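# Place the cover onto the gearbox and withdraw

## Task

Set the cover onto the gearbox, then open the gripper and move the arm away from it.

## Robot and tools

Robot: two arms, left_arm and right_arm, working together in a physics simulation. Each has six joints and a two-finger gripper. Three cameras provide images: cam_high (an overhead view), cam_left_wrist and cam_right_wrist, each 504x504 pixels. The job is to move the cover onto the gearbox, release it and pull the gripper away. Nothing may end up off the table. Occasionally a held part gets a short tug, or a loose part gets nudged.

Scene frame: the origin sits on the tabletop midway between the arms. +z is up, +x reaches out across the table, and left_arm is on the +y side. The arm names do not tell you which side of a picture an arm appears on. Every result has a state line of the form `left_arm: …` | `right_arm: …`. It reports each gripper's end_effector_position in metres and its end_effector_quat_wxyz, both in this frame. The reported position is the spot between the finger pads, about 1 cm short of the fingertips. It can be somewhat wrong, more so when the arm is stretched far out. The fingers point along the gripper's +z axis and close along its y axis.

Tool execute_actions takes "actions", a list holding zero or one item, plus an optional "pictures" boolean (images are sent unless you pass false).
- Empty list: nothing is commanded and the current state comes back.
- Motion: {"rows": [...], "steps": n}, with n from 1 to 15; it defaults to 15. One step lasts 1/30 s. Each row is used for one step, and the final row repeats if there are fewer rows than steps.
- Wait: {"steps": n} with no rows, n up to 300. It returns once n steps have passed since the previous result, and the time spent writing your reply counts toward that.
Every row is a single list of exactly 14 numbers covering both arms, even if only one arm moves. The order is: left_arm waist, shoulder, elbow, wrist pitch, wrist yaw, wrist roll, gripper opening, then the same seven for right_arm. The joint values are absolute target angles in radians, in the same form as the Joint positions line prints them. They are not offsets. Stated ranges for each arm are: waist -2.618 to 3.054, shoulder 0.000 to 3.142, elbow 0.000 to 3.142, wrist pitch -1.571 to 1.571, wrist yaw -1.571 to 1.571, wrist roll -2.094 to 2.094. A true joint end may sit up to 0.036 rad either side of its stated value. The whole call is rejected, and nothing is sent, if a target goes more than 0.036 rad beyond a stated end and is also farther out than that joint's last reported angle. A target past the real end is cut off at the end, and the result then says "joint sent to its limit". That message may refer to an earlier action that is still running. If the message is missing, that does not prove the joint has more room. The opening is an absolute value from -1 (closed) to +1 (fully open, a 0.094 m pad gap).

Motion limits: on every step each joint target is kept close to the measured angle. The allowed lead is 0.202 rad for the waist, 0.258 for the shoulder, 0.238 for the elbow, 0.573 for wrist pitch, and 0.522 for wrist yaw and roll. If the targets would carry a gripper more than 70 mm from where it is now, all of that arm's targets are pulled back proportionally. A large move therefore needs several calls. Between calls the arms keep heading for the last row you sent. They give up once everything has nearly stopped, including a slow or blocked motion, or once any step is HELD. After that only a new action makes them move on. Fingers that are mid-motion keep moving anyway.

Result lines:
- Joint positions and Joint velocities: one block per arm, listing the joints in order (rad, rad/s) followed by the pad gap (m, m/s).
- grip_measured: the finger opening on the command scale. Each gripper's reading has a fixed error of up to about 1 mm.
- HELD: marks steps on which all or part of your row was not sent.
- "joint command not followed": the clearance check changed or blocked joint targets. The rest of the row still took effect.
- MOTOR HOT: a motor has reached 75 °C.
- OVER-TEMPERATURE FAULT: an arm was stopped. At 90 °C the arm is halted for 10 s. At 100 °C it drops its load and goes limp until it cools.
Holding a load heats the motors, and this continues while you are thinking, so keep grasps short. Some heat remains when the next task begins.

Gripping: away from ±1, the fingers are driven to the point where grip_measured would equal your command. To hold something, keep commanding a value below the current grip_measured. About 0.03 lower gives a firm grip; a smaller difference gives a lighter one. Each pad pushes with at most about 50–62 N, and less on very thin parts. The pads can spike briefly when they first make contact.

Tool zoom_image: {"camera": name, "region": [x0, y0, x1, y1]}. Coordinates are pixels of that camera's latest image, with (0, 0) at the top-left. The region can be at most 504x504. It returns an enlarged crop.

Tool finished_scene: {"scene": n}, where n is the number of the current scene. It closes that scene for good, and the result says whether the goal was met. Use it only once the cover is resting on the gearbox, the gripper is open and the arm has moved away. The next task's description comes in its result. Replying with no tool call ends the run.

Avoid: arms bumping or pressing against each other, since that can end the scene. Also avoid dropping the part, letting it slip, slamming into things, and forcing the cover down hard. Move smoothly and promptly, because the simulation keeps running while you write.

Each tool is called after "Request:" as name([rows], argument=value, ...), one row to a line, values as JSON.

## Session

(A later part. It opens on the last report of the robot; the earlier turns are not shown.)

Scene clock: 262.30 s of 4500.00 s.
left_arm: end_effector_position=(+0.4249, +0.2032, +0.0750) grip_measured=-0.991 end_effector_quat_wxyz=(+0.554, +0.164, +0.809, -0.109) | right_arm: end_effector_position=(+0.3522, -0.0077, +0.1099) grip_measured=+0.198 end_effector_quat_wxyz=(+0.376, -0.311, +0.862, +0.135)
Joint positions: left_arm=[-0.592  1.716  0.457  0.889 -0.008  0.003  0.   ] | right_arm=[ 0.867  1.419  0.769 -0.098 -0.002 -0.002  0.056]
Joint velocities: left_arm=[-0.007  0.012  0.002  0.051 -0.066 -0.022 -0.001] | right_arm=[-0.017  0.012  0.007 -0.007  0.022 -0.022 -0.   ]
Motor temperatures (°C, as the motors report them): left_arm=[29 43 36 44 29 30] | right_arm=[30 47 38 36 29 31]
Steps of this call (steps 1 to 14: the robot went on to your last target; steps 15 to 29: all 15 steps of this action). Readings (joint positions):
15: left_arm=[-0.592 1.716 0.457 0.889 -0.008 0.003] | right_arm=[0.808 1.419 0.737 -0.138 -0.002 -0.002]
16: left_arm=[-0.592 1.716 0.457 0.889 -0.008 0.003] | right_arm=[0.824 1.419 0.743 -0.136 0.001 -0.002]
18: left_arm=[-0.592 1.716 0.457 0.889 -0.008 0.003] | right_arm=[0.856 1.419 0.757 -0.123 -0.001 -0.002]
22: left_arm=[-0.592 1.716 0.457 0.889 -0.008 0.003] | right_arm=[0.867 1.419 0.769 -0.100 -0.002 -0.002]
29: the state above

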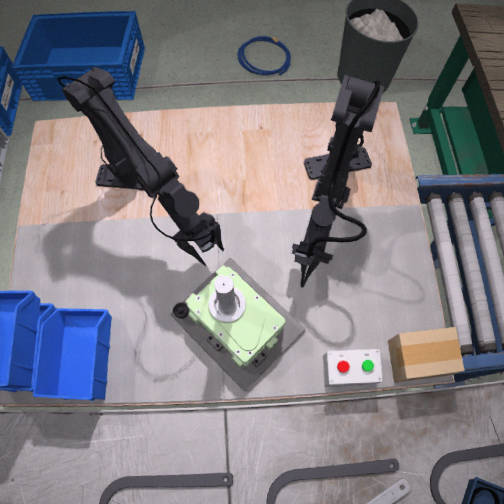

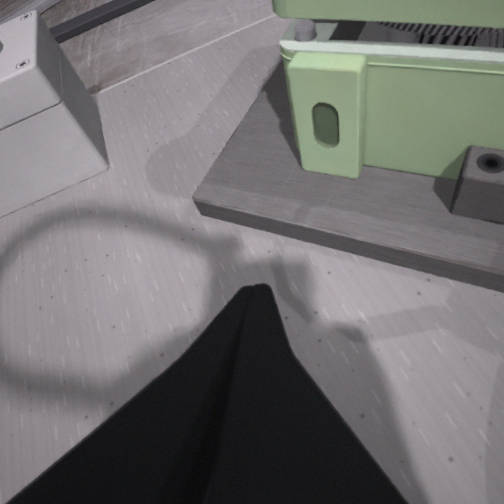

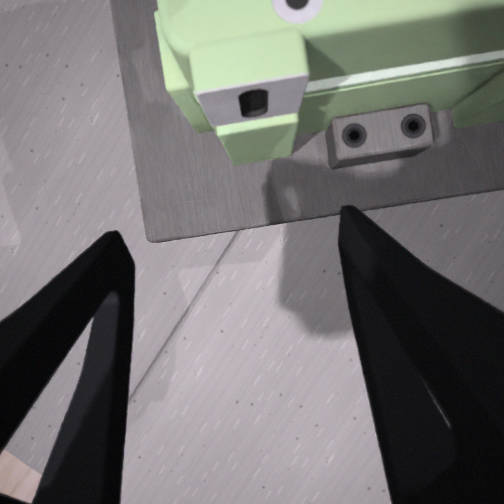

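Request:
execute_actions([
  {"rows":[[-0.6,1.7,0.45,0.9,0,0,-1,0.86,1.45,0.84,-0.08,0,0,0.2],[-0.6,1.7,0.45,0.9,0,0,-1,0.86,1.48,0.87,-0.08,0,0,0.2],[-0.6,1.7,0.45,0.9,0,0,-1,0.86,1.51,0.9,-0.08,0,0,0.2],[-0.6,1.7,0.45,0.9,0,0,-1,0.86,1.54,0.925,-0.08,0,0,0.2],[-0.6,1.7,0.45,0.9,0,0,-1,0.86,1.57,0.95,-0.08,0,0,0.2],[-0.6,1.7,0.45,0.9,0,0,-1,0.86,1.6,0.975,-0.08,0,0,0.2]],"steps":15},
])

Scene clock: 263.87 s of 4500.00 s.
left_arm: end_effector_position=(+0.4249, +0.2032, +0.0750) grip_measured=-0.991 end_effector_quat_wxyz=(+0.554, +0.164, +0.809, -0.109) | right_arm: end_effector_position=(+0.3884, +0.0210, +0.1199) grip_measured=+0.198 end_effector_quat_wxyz=(+0.384, -0.308, +0.859, +0.137)
Joint positions: left_arm=[-0.592  1.716  0.457  0.889 -0.008  0.003  0.   ] | right_arm=[ 0.866  1.577  0.942 -0.095  0.001 -0.001  0.056]
Joint velocities: left_arm=[ 0.002  0.007 -0.002  0.022 -0.007 -0.066 -0.002] | right_arm=[ 0.002 -0.012 -0.002 -0.081 -0.007 -0.007  0.001]
Motor temperatures (°C, as the motors report them): left_arm=[29 43 36 45 29 30] | right_arm=[30 46 38 37 29 31]
Steps of this call (steps 1 to 15: the robot went on to your last target; steps 16 to 32: nothing new was sent; steps 33 to 47: all 15 steps of this action). Readings (joint positions):
33: left_arm=[-0.592 1.716 0.457 0.889 -0.008 0.003] | right_arm=[0.867 1.422 0.773 -0.100 -0.002 -0.002]
34: left_arm=[-0.592 1.716 0.457 0.889 -0.008 0.003] | right_arm=[0.867 1.433 0.787 -0.103 -0.002 -0.002]
36: left_arm=[-0.592 1.716 0.457 0.889 -0.008 0.003] | right_arm=[0.867 1.480 0.839 -0.103 -0.002 -0.002]
40: left_arm=[-0.592 1.716 0.457 0.889 -0.008 0.003] | right_arm=[0.867 1.577 0.938 -0.096 0.001 -0.001]
47: the state above

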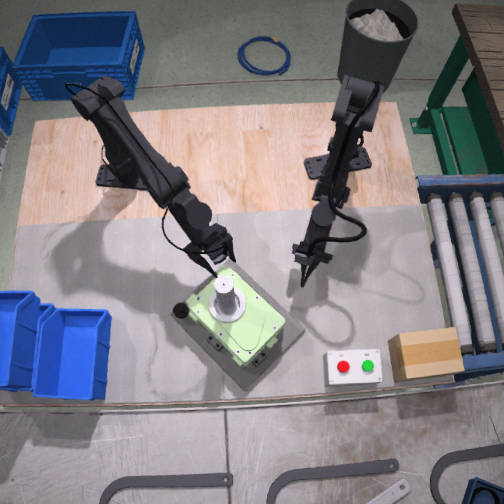

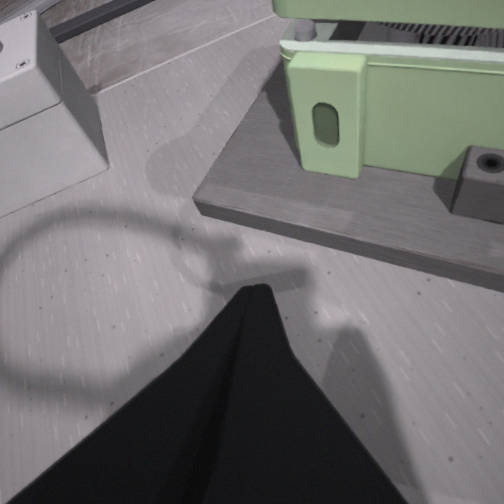

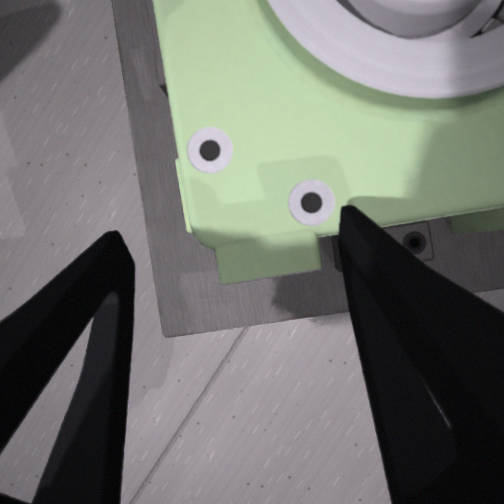

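Request:
execute_actions([
  {"rows":[[-0.6,1.7,0.45,0.9,0,0,-1,0.845,1.53,0.93,-0.08,0,0,0.2],[-0.6,1.7,0.45,0.9,0,0,-1,0.84,1.53,0.92,-0.08,0,0,0.2],[-0.6,1.7,0.45,0.9,0,0,-1,0.84,1.53,0.91,-0.08,0,0,0.2],[-0.6,1.7,0.45,0.9,0,0,-1,0.84,1.53,0.9,-0.08,0,0,0.2],[-0.6,1.7,0.45,0.9,0,0,-1,0.84,1.53,0.89,-0.08,0,0,0.2],[-0.6,1.7,0.45,0.9,0,0,-1,0.84,1.53,0.88,-0.08,0,0,0.2],[-0.6,1.7,0.45,0.9,0,0,-1,0.84,1.53,0.87,-0.08,0,0,0.2],[-0.6,1.7,0.45,0.9,0,0,-1,0.84,1.54,0.87,-0.08,0,0,0.2],[-0.6,1.7,0.45,0.9,0,0,-1,0.84,1.555,0.87,-0.08,0,0,0.2],[-0.6,1.7,0.45,0.9,0,0,-1,0.84,1.57,0.87,-0.08,0,0,0.2]],"steps":15},
])

Scene clock: 265.50 s of 4500.00 s.
left_arm: end_effector_position=(+0.4249, +0.2032, +0.0750) grip_measured=-0.991 end_effector_quat_wxyz=(+0.554, +0.164, +0.809, -0.109) | right_arm: end_effector_position=(+0.3822, +0.0050, +0.1013) grip_measured=+0.198 end_effector_quat_wxyz=(+0.368, -0.302, +0.870, +0.127)
Joint positions: left_arm=[-0.592  1.716  0.457  0.889 -0.008  0.003  0.   ] | right_arm=[ 0.846  1.566  0.882 -0.087  0.001 -0.001  0.056]
Joint velocities: left_arm=[-0.002 -0.027 -0.007 -0.007 -0.037  0.051  0.002] | right_arm=[-0.022 -0.002 -0.002 -0.081  0.007 -0.007 -0.   ]
Motor temperatures (°C, as the motors report them): left_arm=[29 43 36 45 29 30] | right_arm=[30 46 38 37 29 31]
Steps of this call (steps 1 to 15: the robot went on to your last target; steps 16 to 34: nothing new was sent; steps 35 to 49: all 15 steps of this action). Readings (joint positions):
35: left_arm=[-0.592 1.716 0.457 0.889 -0.008 0.003] | right_arm=[0.865 1.575 0.942 -0.095 0.001 -0.001]
36: left_arm=[-0.592 1.716 0.457 0.889 -0.008 0.003] | right_arm=[0.862 1.571 0.941 -0.095 0.001 -0.001]
38: left_arm=[-0.592 1.716 0.457 0.889 -0.008 0.003] | right_arm=[0.852 1.562 0.932 -0.092 0.001 -0.001]
42: left_arm=[-0.592 1.716 0.457 0.889 -0.008 0.003] | right_arm=[0.846 1.552 0.899 -0.087 0.001 -0.001]
49: the state above

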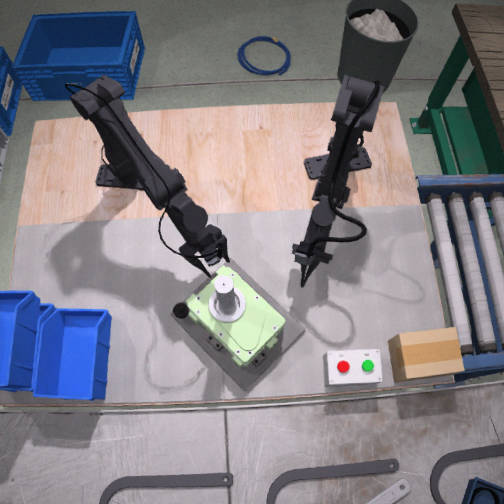

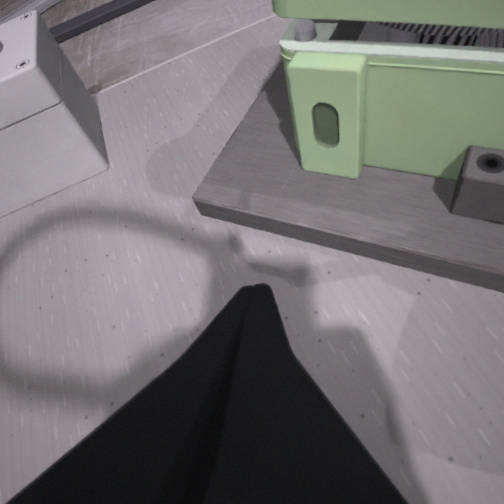

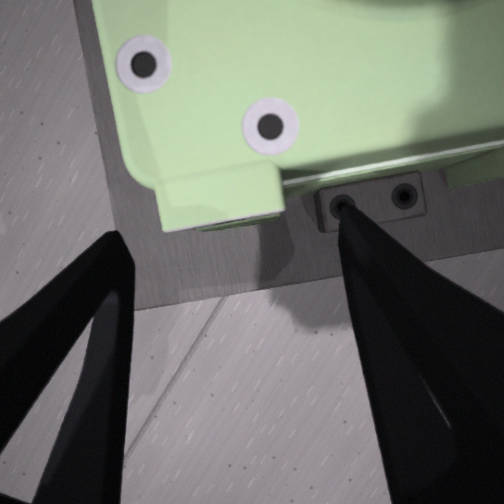

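Request:
execute_actions([
  {"rows":[[-0.6,1.7,0.45,0.9,0,0,-1,0.835,1.58,0.92,-0.08,-0.04,0,0.1],[-0.6,1.7,0.45,0.9,0,0,-1,0.83,1.6,0.94,-0.08,-0.07,0,0.0],[-0.6,1.7,0.45,0.9,0,0,-1,0.825,1.615,0.955,-0.08,-0.07,0,0.0]],"steps":15},
])

Scene clock: 266.57 s of 4500.00 s.
left_arm: end_effector_position=(+0.4249, +0.2032, +0.0750) grip_measured=-0.991 end_effector_quat_wxyz=(+0.554, +0.164, +0.809, -0.109) | right_arm: end_effector_position=(+0.3867, +0.0135, +0.0971) grip_measured=+0.002 end_effector_quat_wxyz=(+0.355, -0.307, +0.870, +0.148)
Joint positions: left_arm=[-0.592  1.716  0.457  0.889 -0.008  0.003  0.   ] | right_arm=[ 0.832  1.611  0.918 -0.09  -0.055 -0.     0.047]
Joint velocities: left_arm=[-0.012 -0.002  0.007 -0.007  0.007  0.007  0.   ] | right_arm=[ 0.007 -0.002  0.007  0.022 -0.037 -0.007 -0.   ]
Motor temperatures (°C, as the motors report them): left_arm=[29 42 36 45 29 30] | right_arm=[30 46 38 37 29 31]
Steps of this call (steps 1 to 15: the robot went on to your last target; steps 16 to 17: nothing new was sent; steps 18 to 32: all 15 steps of this action). Readings (joint positions):
18: left_arm=[-0.592 1.716 0.457 0.889 -0.008 0.003] | right_arm=[0.846 1.566 0.882 -0.087 -0.004 -0.001]
19: left_arm=[-0.592 1.716 0.457 0.889 -0.008 0.003] | right_arm=[0.844 1.569 0.886 -0.088 -0.015 -0.001]
21: left_arm=[-0.592 1.716 0.457 0.889 -0.008 0.003] | right_arm=[0.839 1.590 0.906 -0.088 -0.033 -0.001]
25: left_arm=[-0.592 1.716 0.457 0.889 -0.008 0.003] | right_arm=[0.832 1.610 0.918 -0.089 -0.049 -0.000]
32: the state above

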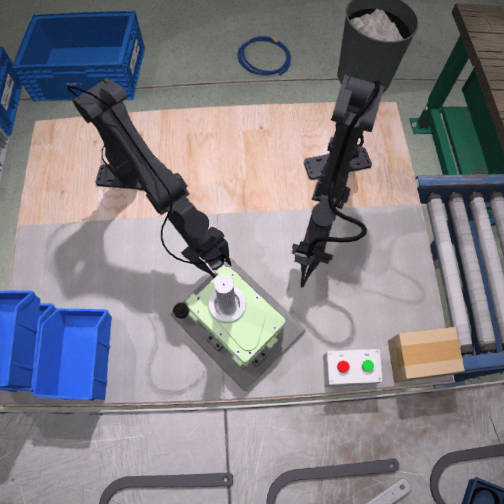

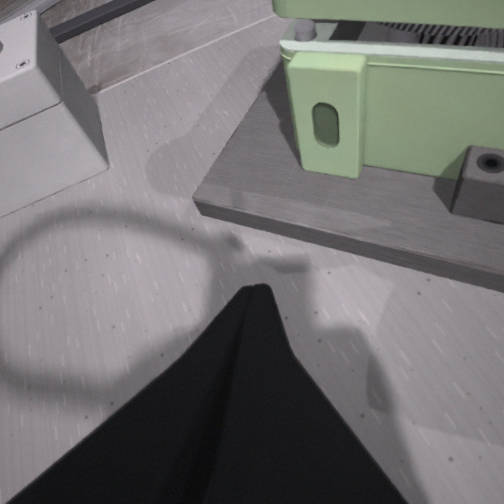

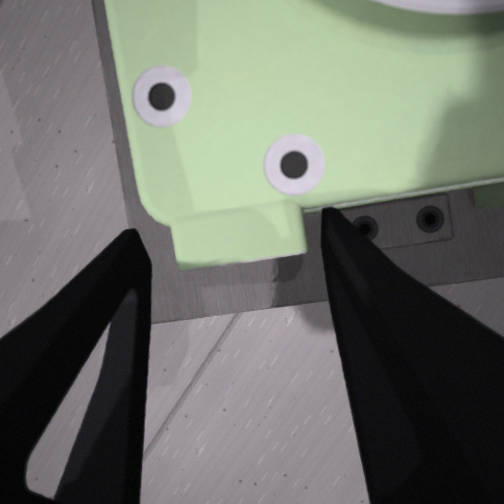

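Request:
execute_actions([
  {"rows":[[-0.6,1.7,0.45,0.9,0,0,-1,0.825,1.615,0.955,-0.08,-0.07,0,-0.2],[-0.6,1.7,0.45,0.9,0,0,-1,0.825,1.615,0.955,-0.08,-0.07,0,-0.3],[-0.6,1.7,0.45,0.9,0,0,-1,0.825,1.615,0.955,-0.08,-0.07,0,-0.4],[-0.6,1.7,0.45,0.9,0,0,-1,0.825,1.615,0.955,-0.08,-0.07,0,-0.5]],"steps":10},
], pictures=false)

Request:
execute_actions([
  {"rows":[[-0.6,1.7,0.45,0.9,0,0,-1,0.83,1.61,0.96,-0.07,-0.06,0,-0.5],[-0.6,1.7,0.45,0.9,0,0,-1,0.83,1.605,0.97,-0.06,-0.06,0,-0.5],[-0.6,1.7,0.45,0.9,0,0,-1,0.83,1.6,0.98,-0.05,-0.06,0,-0.5],[-0.6,1.7,0.45,0.9,0,0,-1,0.83,1.59,0.99,-0.03,-0.06,0,-0.5],[-0.6,1.7,0.45,0.9,0,0,-1,0.83,1.58,1.0,-0.01,-0.06,0,-0.5],[-0.6,1.7,0.45,0.9,0,0,-1,0.83,1.57,1.01,0.01,-0.06,0,-0.5],[-0.6,1.7,0.45,0.9,0,0,-1,0.83,1.56,1.02,0.03,-0.06,0,-0.5],[-0.6,1.7,0.45,0.9,0,0,-1,0.83,1.55,1.03,0.05,-0.06,0,-0.5]],"steps":12},
])

Scene clock: 268.03 s of 4500.00 s.
left_arm: end_effector_position=(+0.4249, +0.2032, +0.0750) grip_measured=-0.991 end_effector_quat_wxyz=(+0.554, +0.164, +0.809, -0.109) | right_arm: end_effector_position=(+0.3888, +0.0105, +0.0966) grip_measured=-0.423 end_effector_quat_wxyz=(+0.356, -0.307, +0.871, +0.142)
Joint positions: left_arm=[-0.592  1.716  0.457  0.889 -0.008  0.003  0.   ] | right_arm=[ 0.826  1.612  0.918 -0.091 -0.05  -0.009  0.027]
Joint velocities: left_arm=[-0.022 -0.012 -0.002 -0.11   0.066  0.007 -0.   ] | right_arm=[-0.002 -0.002  0.002 -0.051 -0.095  0.095 -0.001]
Motor temperatures (°C, as the motors report them): left_arm=[29 42 35 45 29 30] | right_arm=[30 46 38 37 29 31]
Steps of this call (steps 1 to 15: the robot went on to your last target; steps 16 to 34: nothing new was sent; steps 35 to 44: all 10 steps of this action). Readings (joint positions):
35: left_arm=[-0.592 1.716 0.457 0.889 -0.008 0.003] | right_arm=[0.832 1.611 0.918 -0.090 -0.057 -0.000]
36: left_arm=[-0.592 1.716 0.457 0.889 -0.008 0.003] | right_arm=[0.832 1.611 0.918 -0.091 -0.055 -0.000]
38: left_arm=[-0.592 1.716 0.457 0.889 -0.008 0.003] | right_arm=[0.826 1.611 0.918 -0.091 -0.050 -0.004]
42: left_arm=[-0.592 1.716 0.457 0.889 -0.008 0.003] | right_arm=[0.826 1.612 0.918 -0.091 -0.050 -0.009]
44: the state above

Scene clock: 268.43 s of 4500.00 s.
left_arm: end_effector_position=(+0.4249, +0.2032, +0.0750) grip_measured=-0.991 end_effector_quat_wxyz=(+0.554, +0.164, +0.809, -0.109) | right_arm: end_effector_position=(+0.3897, +0.0112, +0.1008) grip_measured=-0.423 end_effector_quat_wxyz=(+0.352, -0.307, +0.873, +0.141)
Joint positions: left_arm=[-0.592  1.716  0.457  0.889 -0.008  0.003  0.   ] | right_arm=[ 0.826  1.612  0.944 -0.125 -0.051 -0.008  0.027]
Joint velocities: left_arm=[ 0.002  0.002 -0.017 -0.007 -0.022 -0.022 -0.001] | right_arm=[-0.002  0.002  0.027 -0.051 -0.037  0.022 -0.001]
Motor temperatures (°C, as the motors report them): left_arm=[29 42 35 45 29 30] | right_arm=[30 46 38 37 29 31]
Steps of this call (steps 1 to 12: all 12 steps of this action). Readings (joint positions):
1: left_arm=[-0.592 1.716 0.457 0.889 -0.008 0.003] | right_arm=[0.826 1.612 0.918 -0.091 -0.050 -0.009]
2: left_arm=[-0.592 1.716 0.457 0.889 -0.008 0.003] | right_arm=[0.826 1.612 0.920 -0.092 -0.050 -0.009]
4: left_arm=[-0.592 1.716 0.457 0.889 -0.008 0.003] | right_arm=[0.826 1.612 0.925 -0.098 -0.050 -0.009]
8: left_arm=[-0.592 1.716 0.457 0.889 -0.008 0.003] | right_arm=[0.826 1.612 0.938 -0.115 -0.050 -0.009]
12: the state above

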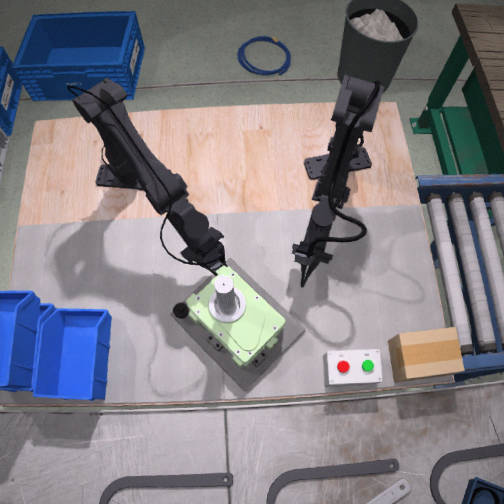

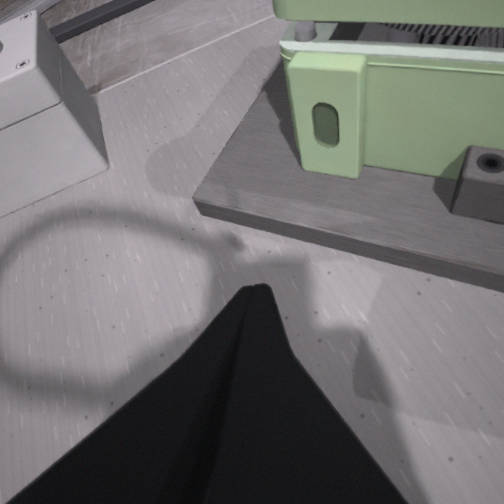

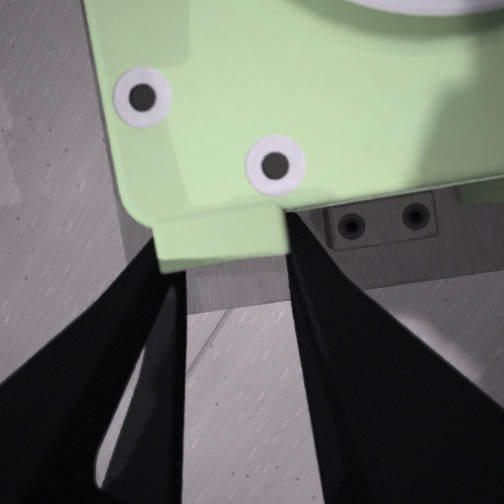

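Request:
execute_actions([
  {"rows":[[-0.6,1.7,0.45,0.9,0,0,-1,0.83,1.545,1.03,0.08,-0.06,0,-0.44],[-0.6,1.7,0.45,0.9,0,0,-1,0.83,1.54,1.035,0.11,-0.06,0,-0.44],[-0.6,1.7,0.45,0.9,0,0,-1,0.83,1.535,1.04,0.14,-0.06,0,-0.44],[-0.6,1.7,0.45,0.9,0,0,-1,0.83,1.53,1.045,0.17,-0.06,0,-0.44]],"steps":12},
])

Scene clock: 269.70 s of 4500.00 s.
left_arm: end_effector_position=(+0.4249, +0.2032, +0.0750) grip_measured=-0.991 end_effector_quat_wxyz=(+0.554, +0.164, +0.809, -0.109) | right_arm: end_effector_position=(+0.3897, +0.0112, +0.1010) grip_measured=-0.423 end_effector_quat_wxyz=(+0.352, -0.307, +0.873, +0.141)
Joint positions: left_arm=[-0.592  1.716  0.457  0.889 -0.008  0.003  0.   ] | right_arm=[ 0.826  1.612  0.945 -0.127 -0.051 -0.008  0.027]
Joint velocities: left_arm=[-0.017 -0.007  0.002 -0.066 -0.081 -0.007 -0.   ] | right_arm=[ 0.007 -0.002 -0.012  0.022 -0.066 -0.022 -0.   ]
Motor temperatures (°C, as the motors report them): left_arm=[29 42 35 45 29 30] | right_arm=[30 46 39 37 29 31]
Steps of this call (steps 1 to 15: the robot went on to your last target; steps 16 to 26: nothing new was sent; steps 27 to 38: all 12 steps of this action). Readings (joint positions):
27: left_arm=[-0.592 1.716 0.457 0.889 -0.008 0.003] | right_arm=[0.826 1.612 0.945 -0.127 -0.051 -0.008]
28: left_arm=[-0.592 1.716 0.457 0.889 -0.008 0.003] | right_arm=[0.826 1.612 0.945 -0.127 -0.051 -0.008]
30: left_arm=[-0.592 1.716 0.457 0.889 -0.008 0.003] | right_arm=[0.826 1.612 0.945 -0.127 -0.051 -0.008]
34: left_arm=[-0.592 1.716 0.457 0.889 -0.008 0.003] | right_arm=[0.826 1.612 0.945 -0.127 -0.051 -0.008]
38: the state above

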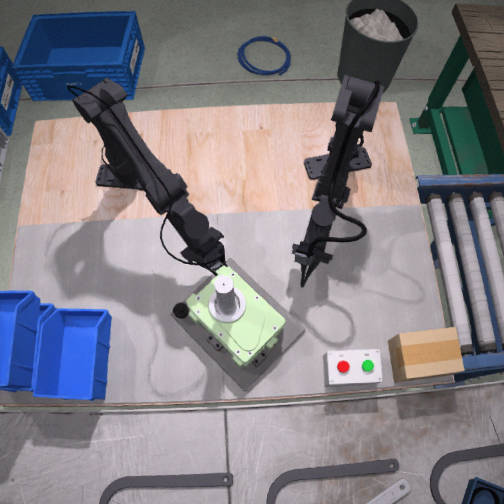

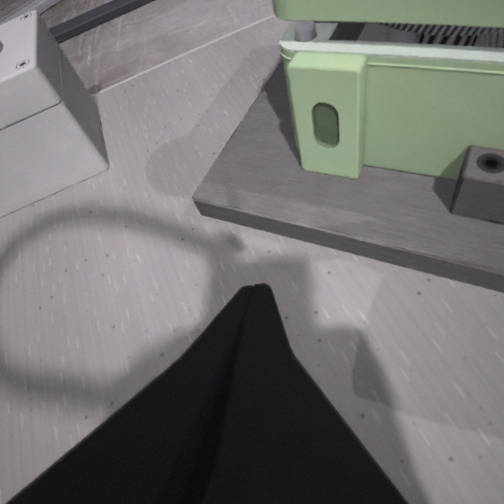

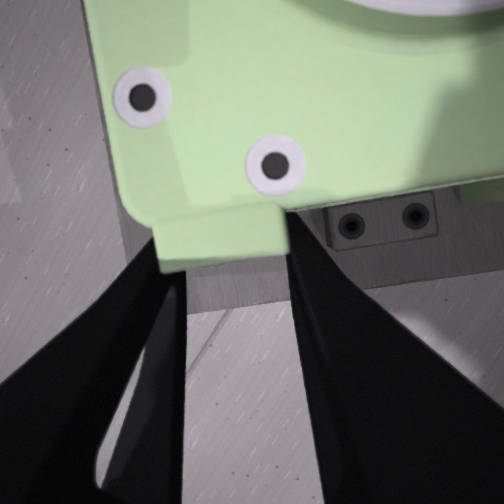

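Request:
execute_actions([
  {"rows":[[-0.55,1.4,0.9,-0.1,0,0,-1,0.83,1.55,1.03,0.08,-0.06,0,-0.45]],"steps":15},
], pictures=false)

Request:
execute_actions([
  {"rows":[[-0.62,1.8,1.7,-0.8,0,0,-1,0.83,1.55,1.03,0.08,-0.06,0,-0.45]],"steps":15},
], pictures=false)

Request:
execute_actions([
  {"rows":[[-0.66,2.17,2.14,-0.94,0,0,-1,0.83,1.55,1.03,0.08,-0.06,0,-0.45]],"steps":15},
])

Scene clock: 271.57 s of 4500.00 s.
left_arm: end_effector_position=(+0.4437, +0.2110, +0.1975) grip_measured=-0.991 end_effector_quat_wxyz=(+0.501, +0.157, +0.846, -0.091) | right_arm: end_effector_position=(+0.3897, +0.0112, +0.1010) grip_measured=-0.423 end_effector_quat_wxyz=(+0.352, -0.307, +0.873, +0.141)
Joint positions: left_arm=[-0.557  1.396  0.909 -0.015 -0.004  0.003  0.   ] | right_arm=[ 0.826  1.612  0.945 -0.127 -0.051 -0.008  0.027]
Joint velocities: left_arm=[-0.027  0.188 -0.002 -0.696 -0.007  0.007  0.001] | right_arm=[ 0.012  0.012 -0.017 -0.081 -0.095  0.007  0.   ]
Motor temperatures (°C, as the motors report them): left_arm=[29 42 35 45 29 30] | right_arm=[30 46 39 38 29 31]
Steps of this call (steps 1 to 15: the robot went on to your last target; steps 16 to 41: nothing new was sent; steps 42 to 56: all 15 steps of this action). Readings (joint positions):
42: left_arm=[-0.589 1.689 0.484 0.798 -0.005 0.003] | right_arm=[0.826 1.612 0.945 -0.127 -0.051 -0.008]
43: left_arm=[-0.583 1.644 0.529 0.658 -0.004 0.003] | right_arm=[0.826 1.612 0.945 -0.127 -0.051 -0.008]
45: left_arm=[-0.568 1.536 0.648 0.421 -0.004 0.003] | right_arm=[0.826 1.612 0.945 -0.127 -0.051 -0.008]
49: left_arm=[-0.557 1.404 0.883 0.167 -0.004 0.003] | right_arm=[0.826 1.612 0.945 -0.127 -0.051 -0.008]
56: the state above

Scene clock: 272.07 s of 4500.00 s.
left_arm: end_effector_position=(+0.4863, +0.1630, +0.2136) grip_measured=-0.991 end_effector_quat_wxyz=(+0.339, +0.200, +0.917, -0.071) | right_arm: end_effector_position=(+0.3897, +0.0112, +0.1010) grip_measured=-0.423 end_effector_quat_wxyz=(+0.352, -0.307, +0.873, +0.141)
Joint positions: left_arm=[-0.617  1.809  1.678 -0.733 -0.004  0.003  0.   ] | right_arm=[ 0.826  1.612  0.945 -0.127 -0.051 -0.008  0.027]
Joint velocities: left_arm=[-0.012 -0.403  0.217 -0.066  0.037 -0.022  0.001] | right_arm=[-0.017 -0.012  0.007  0.022 -0.037 -0.007 -0.001]
Motor temperatures (°C, as the motors report them): left_arm=[29 42 36 45 29 30] | right_arm=[30 46 39 39 29 31]
Steps of this call (steps 1 to 15: all 15 steps of this action). Readings (joint positions):
1: left_arm=[-0.563 1.429 0.949 -0.109 -0.008 0.003] | right_arm=[0.826 1.612 0.945 -0.127 -0.051 -0.008]
2: left_arm=[-0.575 1.496 1.030 -0.224 -0.009 0.003] | right_arm=[0.826 1.612 0.945 -0.127 -0.051 -0.008]
4: left_arm=[-0.601 1.665 1.205 -0.412 -0.007 0.003] | right_arm=[0.826 1.612 0.945 -0.127 -0.051 -0.008]
8: left_arm=[-0.617 1.870 1.474 -0.653 -0.004 0.003] | right_arm=[0.826 1.612 0.945 -0.127 -0.051 -0.008]
15: the state above

Scene clock: 272.57 s of 4500.00 s.
left_arm: end_effector_position=(+0.5314, +0.1181, +0.1504) grip_measured=-0.991 end_effector_quat_wxyz=(+0.258, +0.224, +0.938, -0.059) | right_arm: end_effector_position=(+0.3897, +0.0112, +0.1010) grip_measured=-0.423 end_effector_quat_wxyz=(+0.352, -0.307, +0.873, +0.141)
Joint positions: left_arm=[-0.657  2.211  2.106 -0.929 -0.004  0.003  0.   ] | right_arm=[ 0.826  1.612  0.945 -0.127 -0.051 -0.008  0.027]
Joint velocities: left_arm=[-0.012 -0.168 -0.007 -0.051 -0.007  0.007 -0.   ] | right_arm=[ 0.002  0.012 -0.002 -0.037 -0.066  0.022  0.   ]
Motor temperatures (°C, as the motors report them): left_arm=[29 43 36 45 29 30] | right_arm=[30 47 39 39 29 31]
Steps of this call (steps 1 to 15: all 15 steps of this action). Readings (joint positions):
1: left_arm=[-0.620 1.830 1.734 -0.788 -0.005 0.003] | right_arm=[0.826 1.612 0.945 -0.127 -0.051 -0.008]
2: left_arm=[-0.625 1.882 1.828 -0.832 -0.005 0.003] | right_arm=[0.826 1.612 0.945 -0.127 -0.051 -0.008]
4: left_arm=[-0.640 2.019 2.009 -0.847 -0.005 0.003] | right_arm=[0.826 1.612 0.945 -0.127 -0.051 -0.008]
8: left_arm=[-0.657 2.179 2.106 -0.859 -0.004 0.003] | right_arm=[0.826 1.612 0.945 -0.127 -0.051 -0.008]
15: the state above

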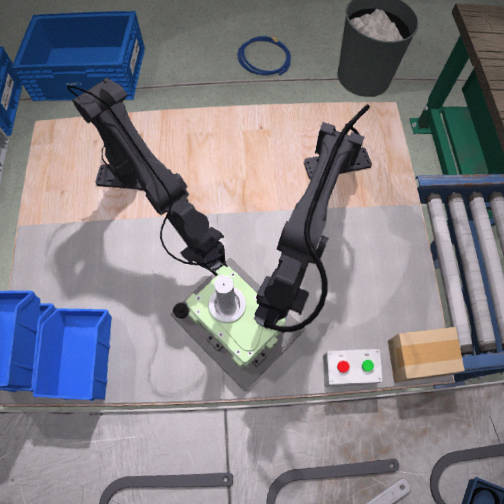

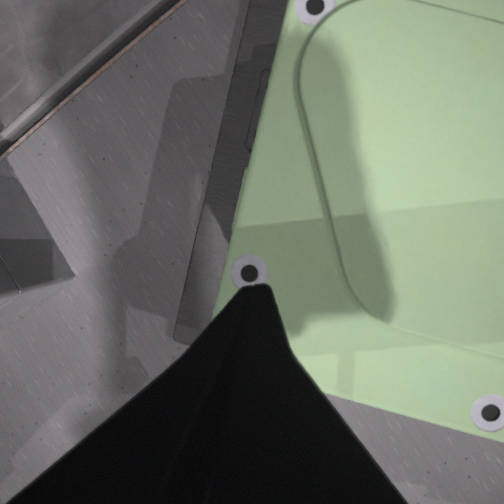

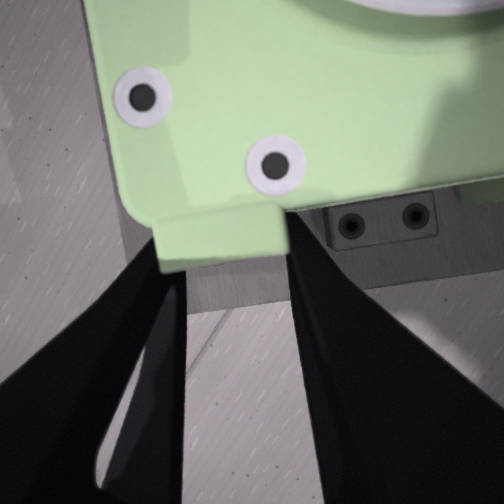

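Request:
execute_actions([
  {"rows":[[-0.675,2.18,2.14,-0.94,0,0,-1,0.83,1.55,1.03,0.08,-0.06,0,-0.45],[-0.68,2.19,2.14,-0.94,0,0,-1,0.83,1.55,1.03,0.08,-0.06,0,-0.45],[-0.68,2.205,2.14,-0.94,0,0,-1,0.83,1.55,1.03,0.08,-0.06,0,-0.45],[-0.68,2.22,2.14,-0.94,0,0,-1,0.83,1.55,1.03,0.08,-0.06,0,-0.45],[-0.68,2.235,2.14,-0.94,0,0,-1,0.83,1.55,1.03,0.08,-0.06,0,-0.45],[-0.68,2.25,2.14,-0.94,0,0,-1,0.83,1.55,1.03,0.08,-0.06,0,-0.45],[-0.68,2.265,2.14,-0.94,0,0,-1,0.83,1.55,1.03,0.08,-0.06,0,-0.45],[-0.68,2.28,2.13,-0.95,0,0,-1,0.83,1.55,1.03,0.08,-0.06,0,-0.45],[-0.68,2.3,2.12,-0.96,0,0,-1,0.83,1.55,1.03,0.08,-0.06,0,-0.45],[-0.68,2.32,2.11,-0.98,0,0,-1,0.83,1.55,1.03,0.08,-0.06,0,-0.45],[-0.68,2.34,2.1,-1.0,0,0,-1,0.83,1.55,1.03,0.08,-0.06,0,-0.45],[-0.68,2.36,2.1,-1.02,0,0,-1,0.83,1.55,1.03,0.08,-0.06,0,-0.45],[-0.68,2.38,2.1,-1.04,0,0,-1,0.83,1.55,1.03,0.08,-0.06,0,-0.45]],"steps":15},
], pictures=false)

Request:
execute_actions([
  {"steps":10},
])

Scene clock: 274.53 s of 4500.00 s.
left_arm: end_effector_position=(+0.5322, +0.1075, +0.1189) grip_measured=-0.991 end_effector_quat_wxyz=(+0.235, +0.233, +0.942, -0.056) | right_arm: end_effector_position=(+0.3900, +0.0107, +0.1008) grip_measured=-0.423 end_effector_quat_wxyz=(+0.353, -0.312, +0.871, +0.137)
Joint positions: left_arm=[-0.673  2.281  2.118 -0.92  -0.004  0.003  0.   ] | right_arm=[ 0.827  1.612  0.945 -0.128 -0.045 -0.02   0.027]
Joint velocities: left_arm=[ 0.007 -0.007  0.007  0.007  0.066 -0.007  0.001] | right_arm=[-0.012 -0.022 -0.002 -0.051 -0.007  0.022  0.   ]
Motor temperatures (°C, as the motors report them): left_arm=[29 44 36 45 29 30] | right_arm=[30 47 40 40 29 31]
Steps of this call (steps 1 to 30: the robot went on to your last target; steps 31 to 44: nothing new was sent; steps 45 to 59: all 15 steps of this action). Readings (joint positions):
45: left_arm=[-0.658 2.192 2.106 -0.930 -0.004 0.003] | right_arm=[0.826 1.612 0.945 -0.127 -0.051 -0.008]
46: left_arm=[-0.659 2.192 2.106 -0.930 -0.004 0.003] | right_arm=[0.826 1.612 0.945 -0.127 -0.051 -0.008]
48: left_arm=[-0.664 2.195 2.106 -0.930 -0.004 0.003] | right_arm=[0.826 1.612 0.945 -0.127 -0.051 -0.008]
52: left_arm=[-0.673 2.233 2.114 -0.931 -0.004 0.003] | right_arm=[0.826 1.612 0.945 -0.127 -0.051 -0.008]
59: the state above

Scene clock: 274.87 s of 4500.00 s.
left_arm: end_effector_position=(+0.5323, +0.1075, +0.1191) grip_measured=-0.991 end_effector_quat_wxyz=(+0.235, +0.233, +0.942, -0.056) | right_arm: end_effector_position=(+0.3900, +0.0107, +0.1008) grip_measured=-0.423 end_effector_quat_wxyz=(+0.353, -0.312, +0.871, +0.137)
Joint positions: left_arm=[-0.673  2.281  2.119 -0.92  -0.004  0.003  0.   ] | right_arm=[ 0.827  1.612  0.945 -0.128 -0.045 -0.02   0.027]
Joint velocities: left_arm=[-0.002 -0.007  0.002 -0.007 -0.066 -0.007 -0.   ] | right_arm=[-0.027  0.017 -0.012  0.022 -0.051  0.007 -0.   ]
Motor temperatures (°C, as the motors report them): left_arm=[29 44 36 45 29 30] | right_arm=[30 47 40 40 29 31]
Steps of this call (steps 1 to 10: the robot went on to your last target). Readings (joint positions):
1: left_arm=[-0.673 2.281 2.119 -0.920 -0.004 0.003] | right_arm=[0.827 1.612 0.945 -0.128 -0.045 -0.020]
2: left_arm=[-0.673 2.281 2.119 -0.920 -0.004 0.003] | right_arm=[0.827 1.612 0.945 -0.128 -0.045 -0.020]
4: left_arm=[-0.673 2.281 2.119 -0.920 -0.004 0.003] | right_arm=[0.827 1.612 0.945 -0.128 -0.045 -0.020]
8: left_arm=[-0.673 2.281 2.119 -0.920 -0.004 0.003] | right_arm=[0.827 1.612 0.945 -0.128 -0.045 -0.020]
10: the state above

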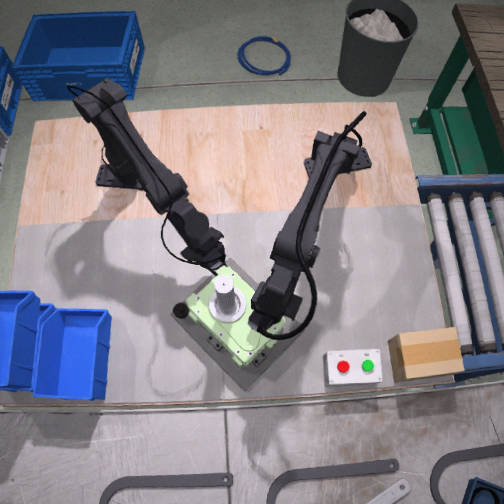

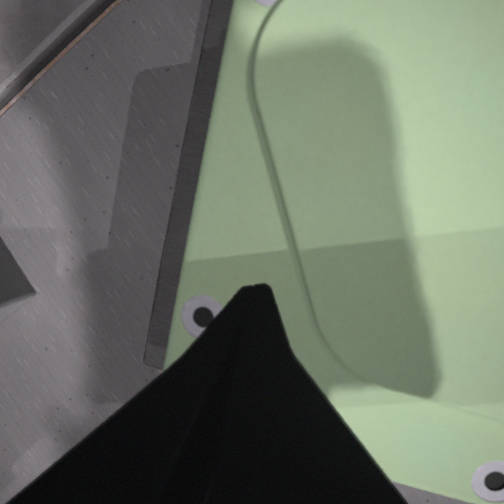

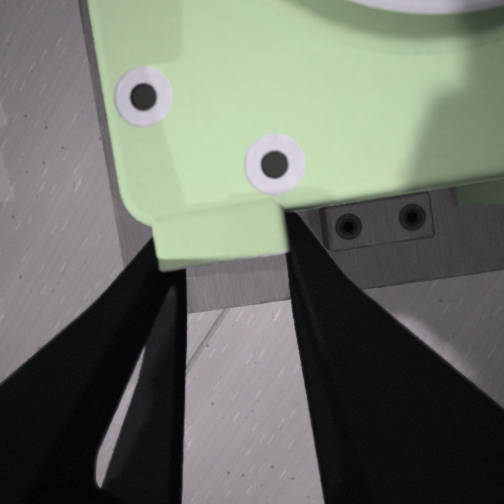

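Request:
execute_actions([
  {"rows":[[-0.68,2.36,2.1,-1.0,0,0,-1,0.83,1.57,1.01,0.03,-0.05,-0.02,-0.45],[-0.68,2.36,2.1,-1.0,0,0,-1,0.83,1.58,0.99,-0.02,-0.05,-0.02,-0.45],[-0.68,2.36,2.1,-1.0,0,0,-1,0.83,1.59,0.97,-0.07,-0.05,-0.02,-0.45],[-0.68,2.36,2.1,-1.0,0,0,-1,0.83,1.6,0.96,-0.11,-0.05,-0.02,-0.45],[-0.68,2.36,2.1,-1.0,0,0,-1,0.83,1.6,0.95,-0.12,-0.05,-0.02,-0.45],[-0.68,2.36,2.1,-1.0,0,0,-1,0.83,1.6,0.95,-0.12,-0.05,-0.02,-0.45],[-0.68,2.36,2.1,-1.0,0,0,-1,0.83,1.6,0.95,-0.12,-0.05,-0.02,-0.1]],"steps":13},
])

Scene clock: 276.37 s of 4500.00 s.
left_arm: end_effector_position=(+0.5323, +0.1074, +0.1191) grip_measured=-0.991 end_effector_quat_wxyz=(+0.236, +0.233, +0.942, -0.056) | right_arm: end_effector_position=(+0.3889, +0.0099, +0.0995) grip_measured=-0.102 end_effector_quat_wxyz=(+0.350, -0.314, +0.872, +0.135)
Joint positions: left_arm=[-0.673  2.281  2.119 -0.92  -0.004  0.003  0.   ] | right_arm=[ 0.827  1.612  0.945 -0.136 -0.045 -0.024  0.042]
Joint velocities: left_arm=[-0.007  0.007  0.007  0.066  0.022  0.022  0.001] | right_arm=[ 0.002  0.002 -0.007  0.051 -0.007  0.022  0.001]
Motor temperatures (°C, as the motors report them): left_arm=[29 43 36 44 29 30] | right_arm=[30 47 40 40 29 31]
Steps of this call (steps 1 to 15: the robot went on to your last target; steps 16 to 32: nothing new was sent; steps 33 to 45: all 13 steps of this action). Readings (joint positions):
33: left_arm=[-0.673 2.281 2.119 -0.920 -0.004 0.003] | right_arm=[0.827 1.612 0.945 -0.129 -0.044 -0.022]
34: left_arm=[-0.673 2.281 2.119 -0.920 -0.004 0.003] | right_arm=[0.827 1.612 0.945 -0.130 -0.044 -0.024]
36: left_arm=[-0.673 2.281 2.119 -0.920 -0.004 0.003] | right_arm=[0.827 1.612 0.945 -0.134 -0.044 -0.024]
40: left_arm=[-0.673 2.281 2.119 -0.920 -0.004 0.003] | right_arm=[0.827 1.612 0.945 -0.136 -0.044 -0.024]
45: the state above

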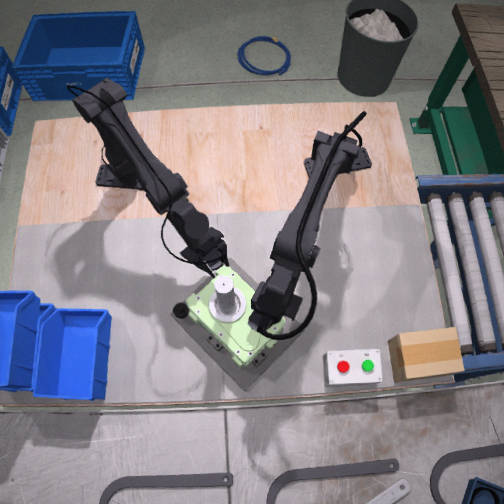

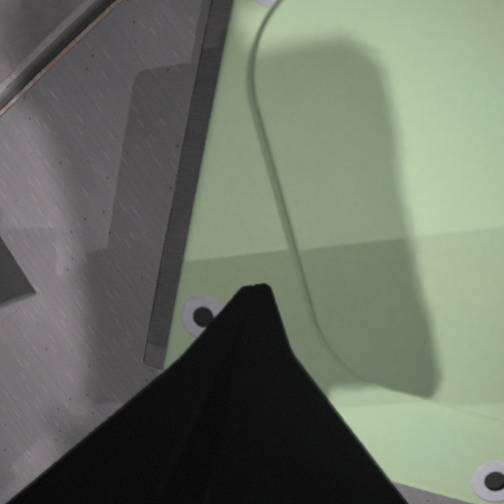

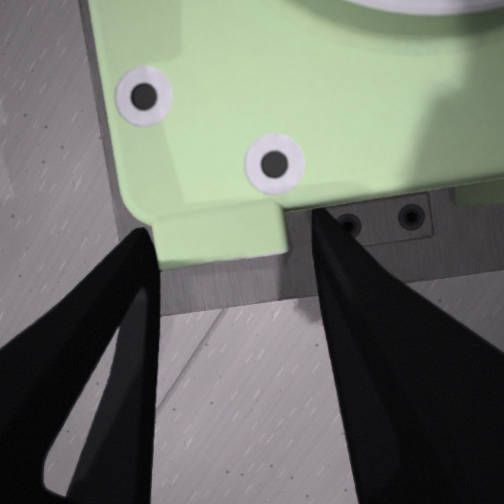

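Request:
execute_actions([
  {"rows":[[-0.68,2.3,2.13,-0.95,0,0,-1,0.83,1.6,0.95,-0.12,-0.05,-0.02,-0.3],[-0.68,2.25,2.14,-0.93,0,0,-1,0.83,1.6,0.95,-0.12,-0.05,-0.02,-0.4],[-0.66,2.2,2.14,-0.93,0,0,-1,0.83,1.6,0.95,-0.12,-0.05,-0.02,-0.48],[-0.63,2.15,2.14,-0.93,0,0,-1,0.83,1.6,0.95,-0.12,-0.05,-0.02,-0.48],[-0.6,2.1,2.1,-0.93,0,0,-1,0.83,1.6,0.95,-0.12,-0.05,-0.02,-0.48],[-0.58,2.0,1.95,-0.85,0,0,-1,0.83,1.6,0.95,-0.12,-0.05,-0.02,-0.48],[-0.56,1.9,1.8,-0.75,0,0,-1,0.83,1.59,0.97,-0.08,-0.05,-0.02,-0.48],[-0.56,1.8,1.6,-0.6,0,0,-1,0.83,1.58,0.99,-0.04,-0.05,-0.02,-0.48],[-0.56,1.7,1.4,-0.5,0,0,-1,0.83,1.57,1.0,0.0,-0.05,-0.02,-0.48],[-0.56,1.6,1.25,-0.4,0,0,-1,0.83,1.56,1.01,0.03,-0.05,-0.02,-0.48]],"steps":15},
], pictures=false)

Request:
execute_actions([
  {"rows":[[-0.56,1.6,0.9,0.1,0,0,-1,0.815,1.56,1.01,0.03,-0.03,-0.02,-0.48],[-0.56,1.6,0.8,0.3,0,0,-1,0.8,1.56,1.01,0.03,-0.01,-0.02,-0.48],[-0.58,1.65,0.65,0.55,0,0,-1,0.785,1.56,1.01,0.03,0.01,-0.02,-0.48],[-0.6,1.7,0.5,0.8,0,0,-1,0.77,1.56,1.01,0.03,0.03,-0.02,-0.48],[-0.6,1.7,0.45,0.95,0,0,-1,0.755,1.56,1.01,0.03,0.05,-0.02,-0.48]],"steps":15},
], pictures=false)

Request:
execute_actions([
  {"steps":15},
])

Scene clock: 278.43 s of 4500.00 s.
left_arm: end_effector_position=(+0.4745, +0.2036, +0.2391) grip_measured=-0.992 end_effector_quat_wxyz=(+0.424, +0.161, +0.888, -0.073) | right_arm: end_effector_position=(+0.3897, +0.0105, +0.1009) grip_measured=-0.427 end_effector_quat_wxyz=(+0.354, -0.315, +0.870, +0.135)
Joint positions: left_arm=[-0.549  1.583  1.396 -0.495 -0.006  0.003  0.   ] | right_arm=[ 0.827  1.61   0.945 -0.13  -0.044 -0.028  0.027]
Joint velocities: left_arm=[-0.071 -1.341 -1.678  0.799  0.022 -0.051  0.001] | right_arm=[-0.007 -0.012  0.012 -0.007  0.007  0.007 -0.   ]
Motor temperatures (°C, as the motors report them): left_arm=[29 43 36 44 29 30] | right_arm=[30 47 40 40 29 31]
Steps of this call (steps 1 to 15: the robot went on to your last target; steps 16 to 47: nothing new was sent; steps 48 to 62: all 15 steps of this action). Readings (joint positions):
48: left_arm=[-0.673 2.278 2.121 -0.918 -0.004 0.003] | right_arm=[0.827 1.612 0.945 -0.136 -0.045 -0.024]
49: left_arm=[-0.673 2.275 2.121 -0.918 -0.004 0.003] | right_arm=[0.827 1.612 0.945 -0.136 -0.045 -0.024]
51: left_arm=[-0.671 2.262 2.121 -0.923 -0.003 0.003] | right_arm=[0.827 1.612 0.945 -0.136 -0.044 -0.027]
55: left_arm=[-0.622 2.089 1.936 -0.839 0.004 0.003] | right_arm=[0.827 1.612 0.945 -0.133 -0.044 -0.028]
62: the state above

Scene clock: 278.93 s of 4500.00 s.
left_arm: end_effector_position=(+0.4019, +0.2106, +0.0281) grip_measured=-0.992 end_effector_quat_wxyz=(+0.478, +0.176, +0.855, -0.096) | right_arm: end_effector_position=(+0.3909, +0.0089, +0.1010) grip_measured=-0.427 end_effector_quat_wxyz=(+0.353, -0.316, +0.870, +0.138)
Joint positions: left_arm=[-0.596  1.737  0.434  0.75  -0.003  0.003  0.   ] | right_arm=[ 0.817  1.61   0.945 -0.13  -0.057 -0.034  0.027]
Joint velocities: left_arm=[ 0.012  0.007 -0.007  1.004  0.051  0.051  0.001] | right_arm=[ 0.002  0.002 -0.002 -0.066  0.081 -0.081 -0.   ]
Motor temperatures (°C, as the motors report them): left_arm=[29 43 36 44 29 30] | right_arm=[30 47 40 40 29 31]
Steps of this call (steps 1 to 15: all 15 steps of this action). Readings (joint positions):
1: left_arm=[-0.551 1.548 1.326 -0.414 -0.006 0.003] | right_arm=[0.827 1.610 0.945 -0.130 -0.044 -0.028]
2: left_arm=[-0.552 1.533 1.254 -0.293 -0.006 0.003] | right_arm=[0.826 1.610 0.945 -0.130 -0.043 -0.028]
4: left_arm=[-0.559 1.562 1.120 -0.054 -0.007 0.003] | right_arm=[0.822 1.610 0.945 -0.130 -0.047 -0.030]
8: left_arm=[-0.591 1.707 0.810 0.404 -0.004 0.003] | right_arm=[0.818 1.610 0.945 -0.130 -0.056 -0.033]
15: the state above

Scene clock: 279.43 s of 4500.00 s.
left_arm: end_effector_position=(+0.4205, +0.2026, +0.0742) grip_measured=-0.992 end_effector_quat_wxyz=(+0.558, +0.166, +0.805, -0.113) | right_arm: end_effector_position=(+0.3909, +0.0089, +0.1010) grip_measured=-0.427 end_effector_quat_wxyz=(+0.353, -0.316, +0.870, +0.138)
Joint positions: left_arm=[-0.596  1.718  0.434  0.923 -0.003  0.003  0.   ] | right_arm=[ 0.817  1.61   0.945 -0.13  -0.057 -0.034  0.027]
Joint velocities: left_arm=[-0.002  0.002 -0.007  0.022 -0.022 -0.051 -0.001] | right_arm=[ 0.007  0.002 -0.007  0.037 -0.051 -0.007 -0.   ]
Motor temperatures (°C, as the motors report them): left_arm=[29 43 36 44 29 30] | right_arm=[30 47 40 40 29 31]
Steps of this call (steps 1 to 15: the robot went on to your last target). Readings (joint positions):
1: left_arm=[-0.596 1.735 0.434 0.785 -0.003 0.003] | right_arm=[0.817 1.610 0.945 -0.130 -0.057 -0.034]
2: left_arm=[-0.596 1.730 0.434 0.815 -0.003 0.003] | right_arm=[0.817 1.610 0.945 -0.130 -0.057 -0.034]
4: left_arm=[-0.596 1.722 0.434 0.862 -0.003 0.003] | right_arm=[0.817 1.610 0.945 -0.130 -0.057 -0.034]
8: left_arm=[-0.596 1.718 0.434 0.908 -0.003 0.003] | right_arm=[0.817 1.610 0.945 -0.130 -0.057 -0.034]
15: the state above

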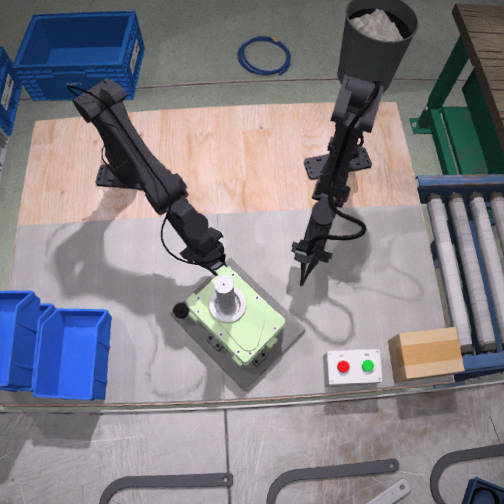

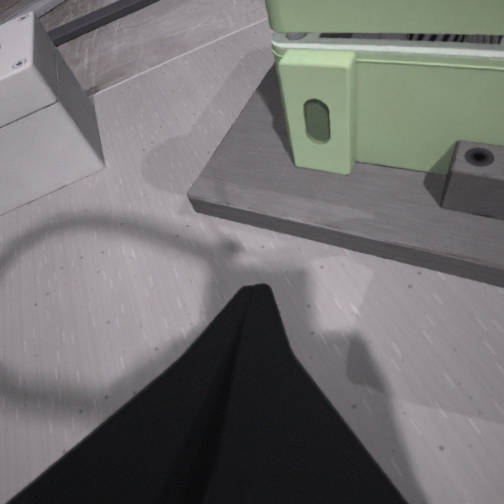

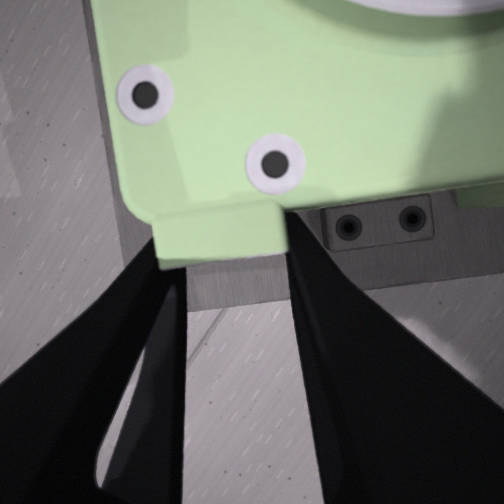

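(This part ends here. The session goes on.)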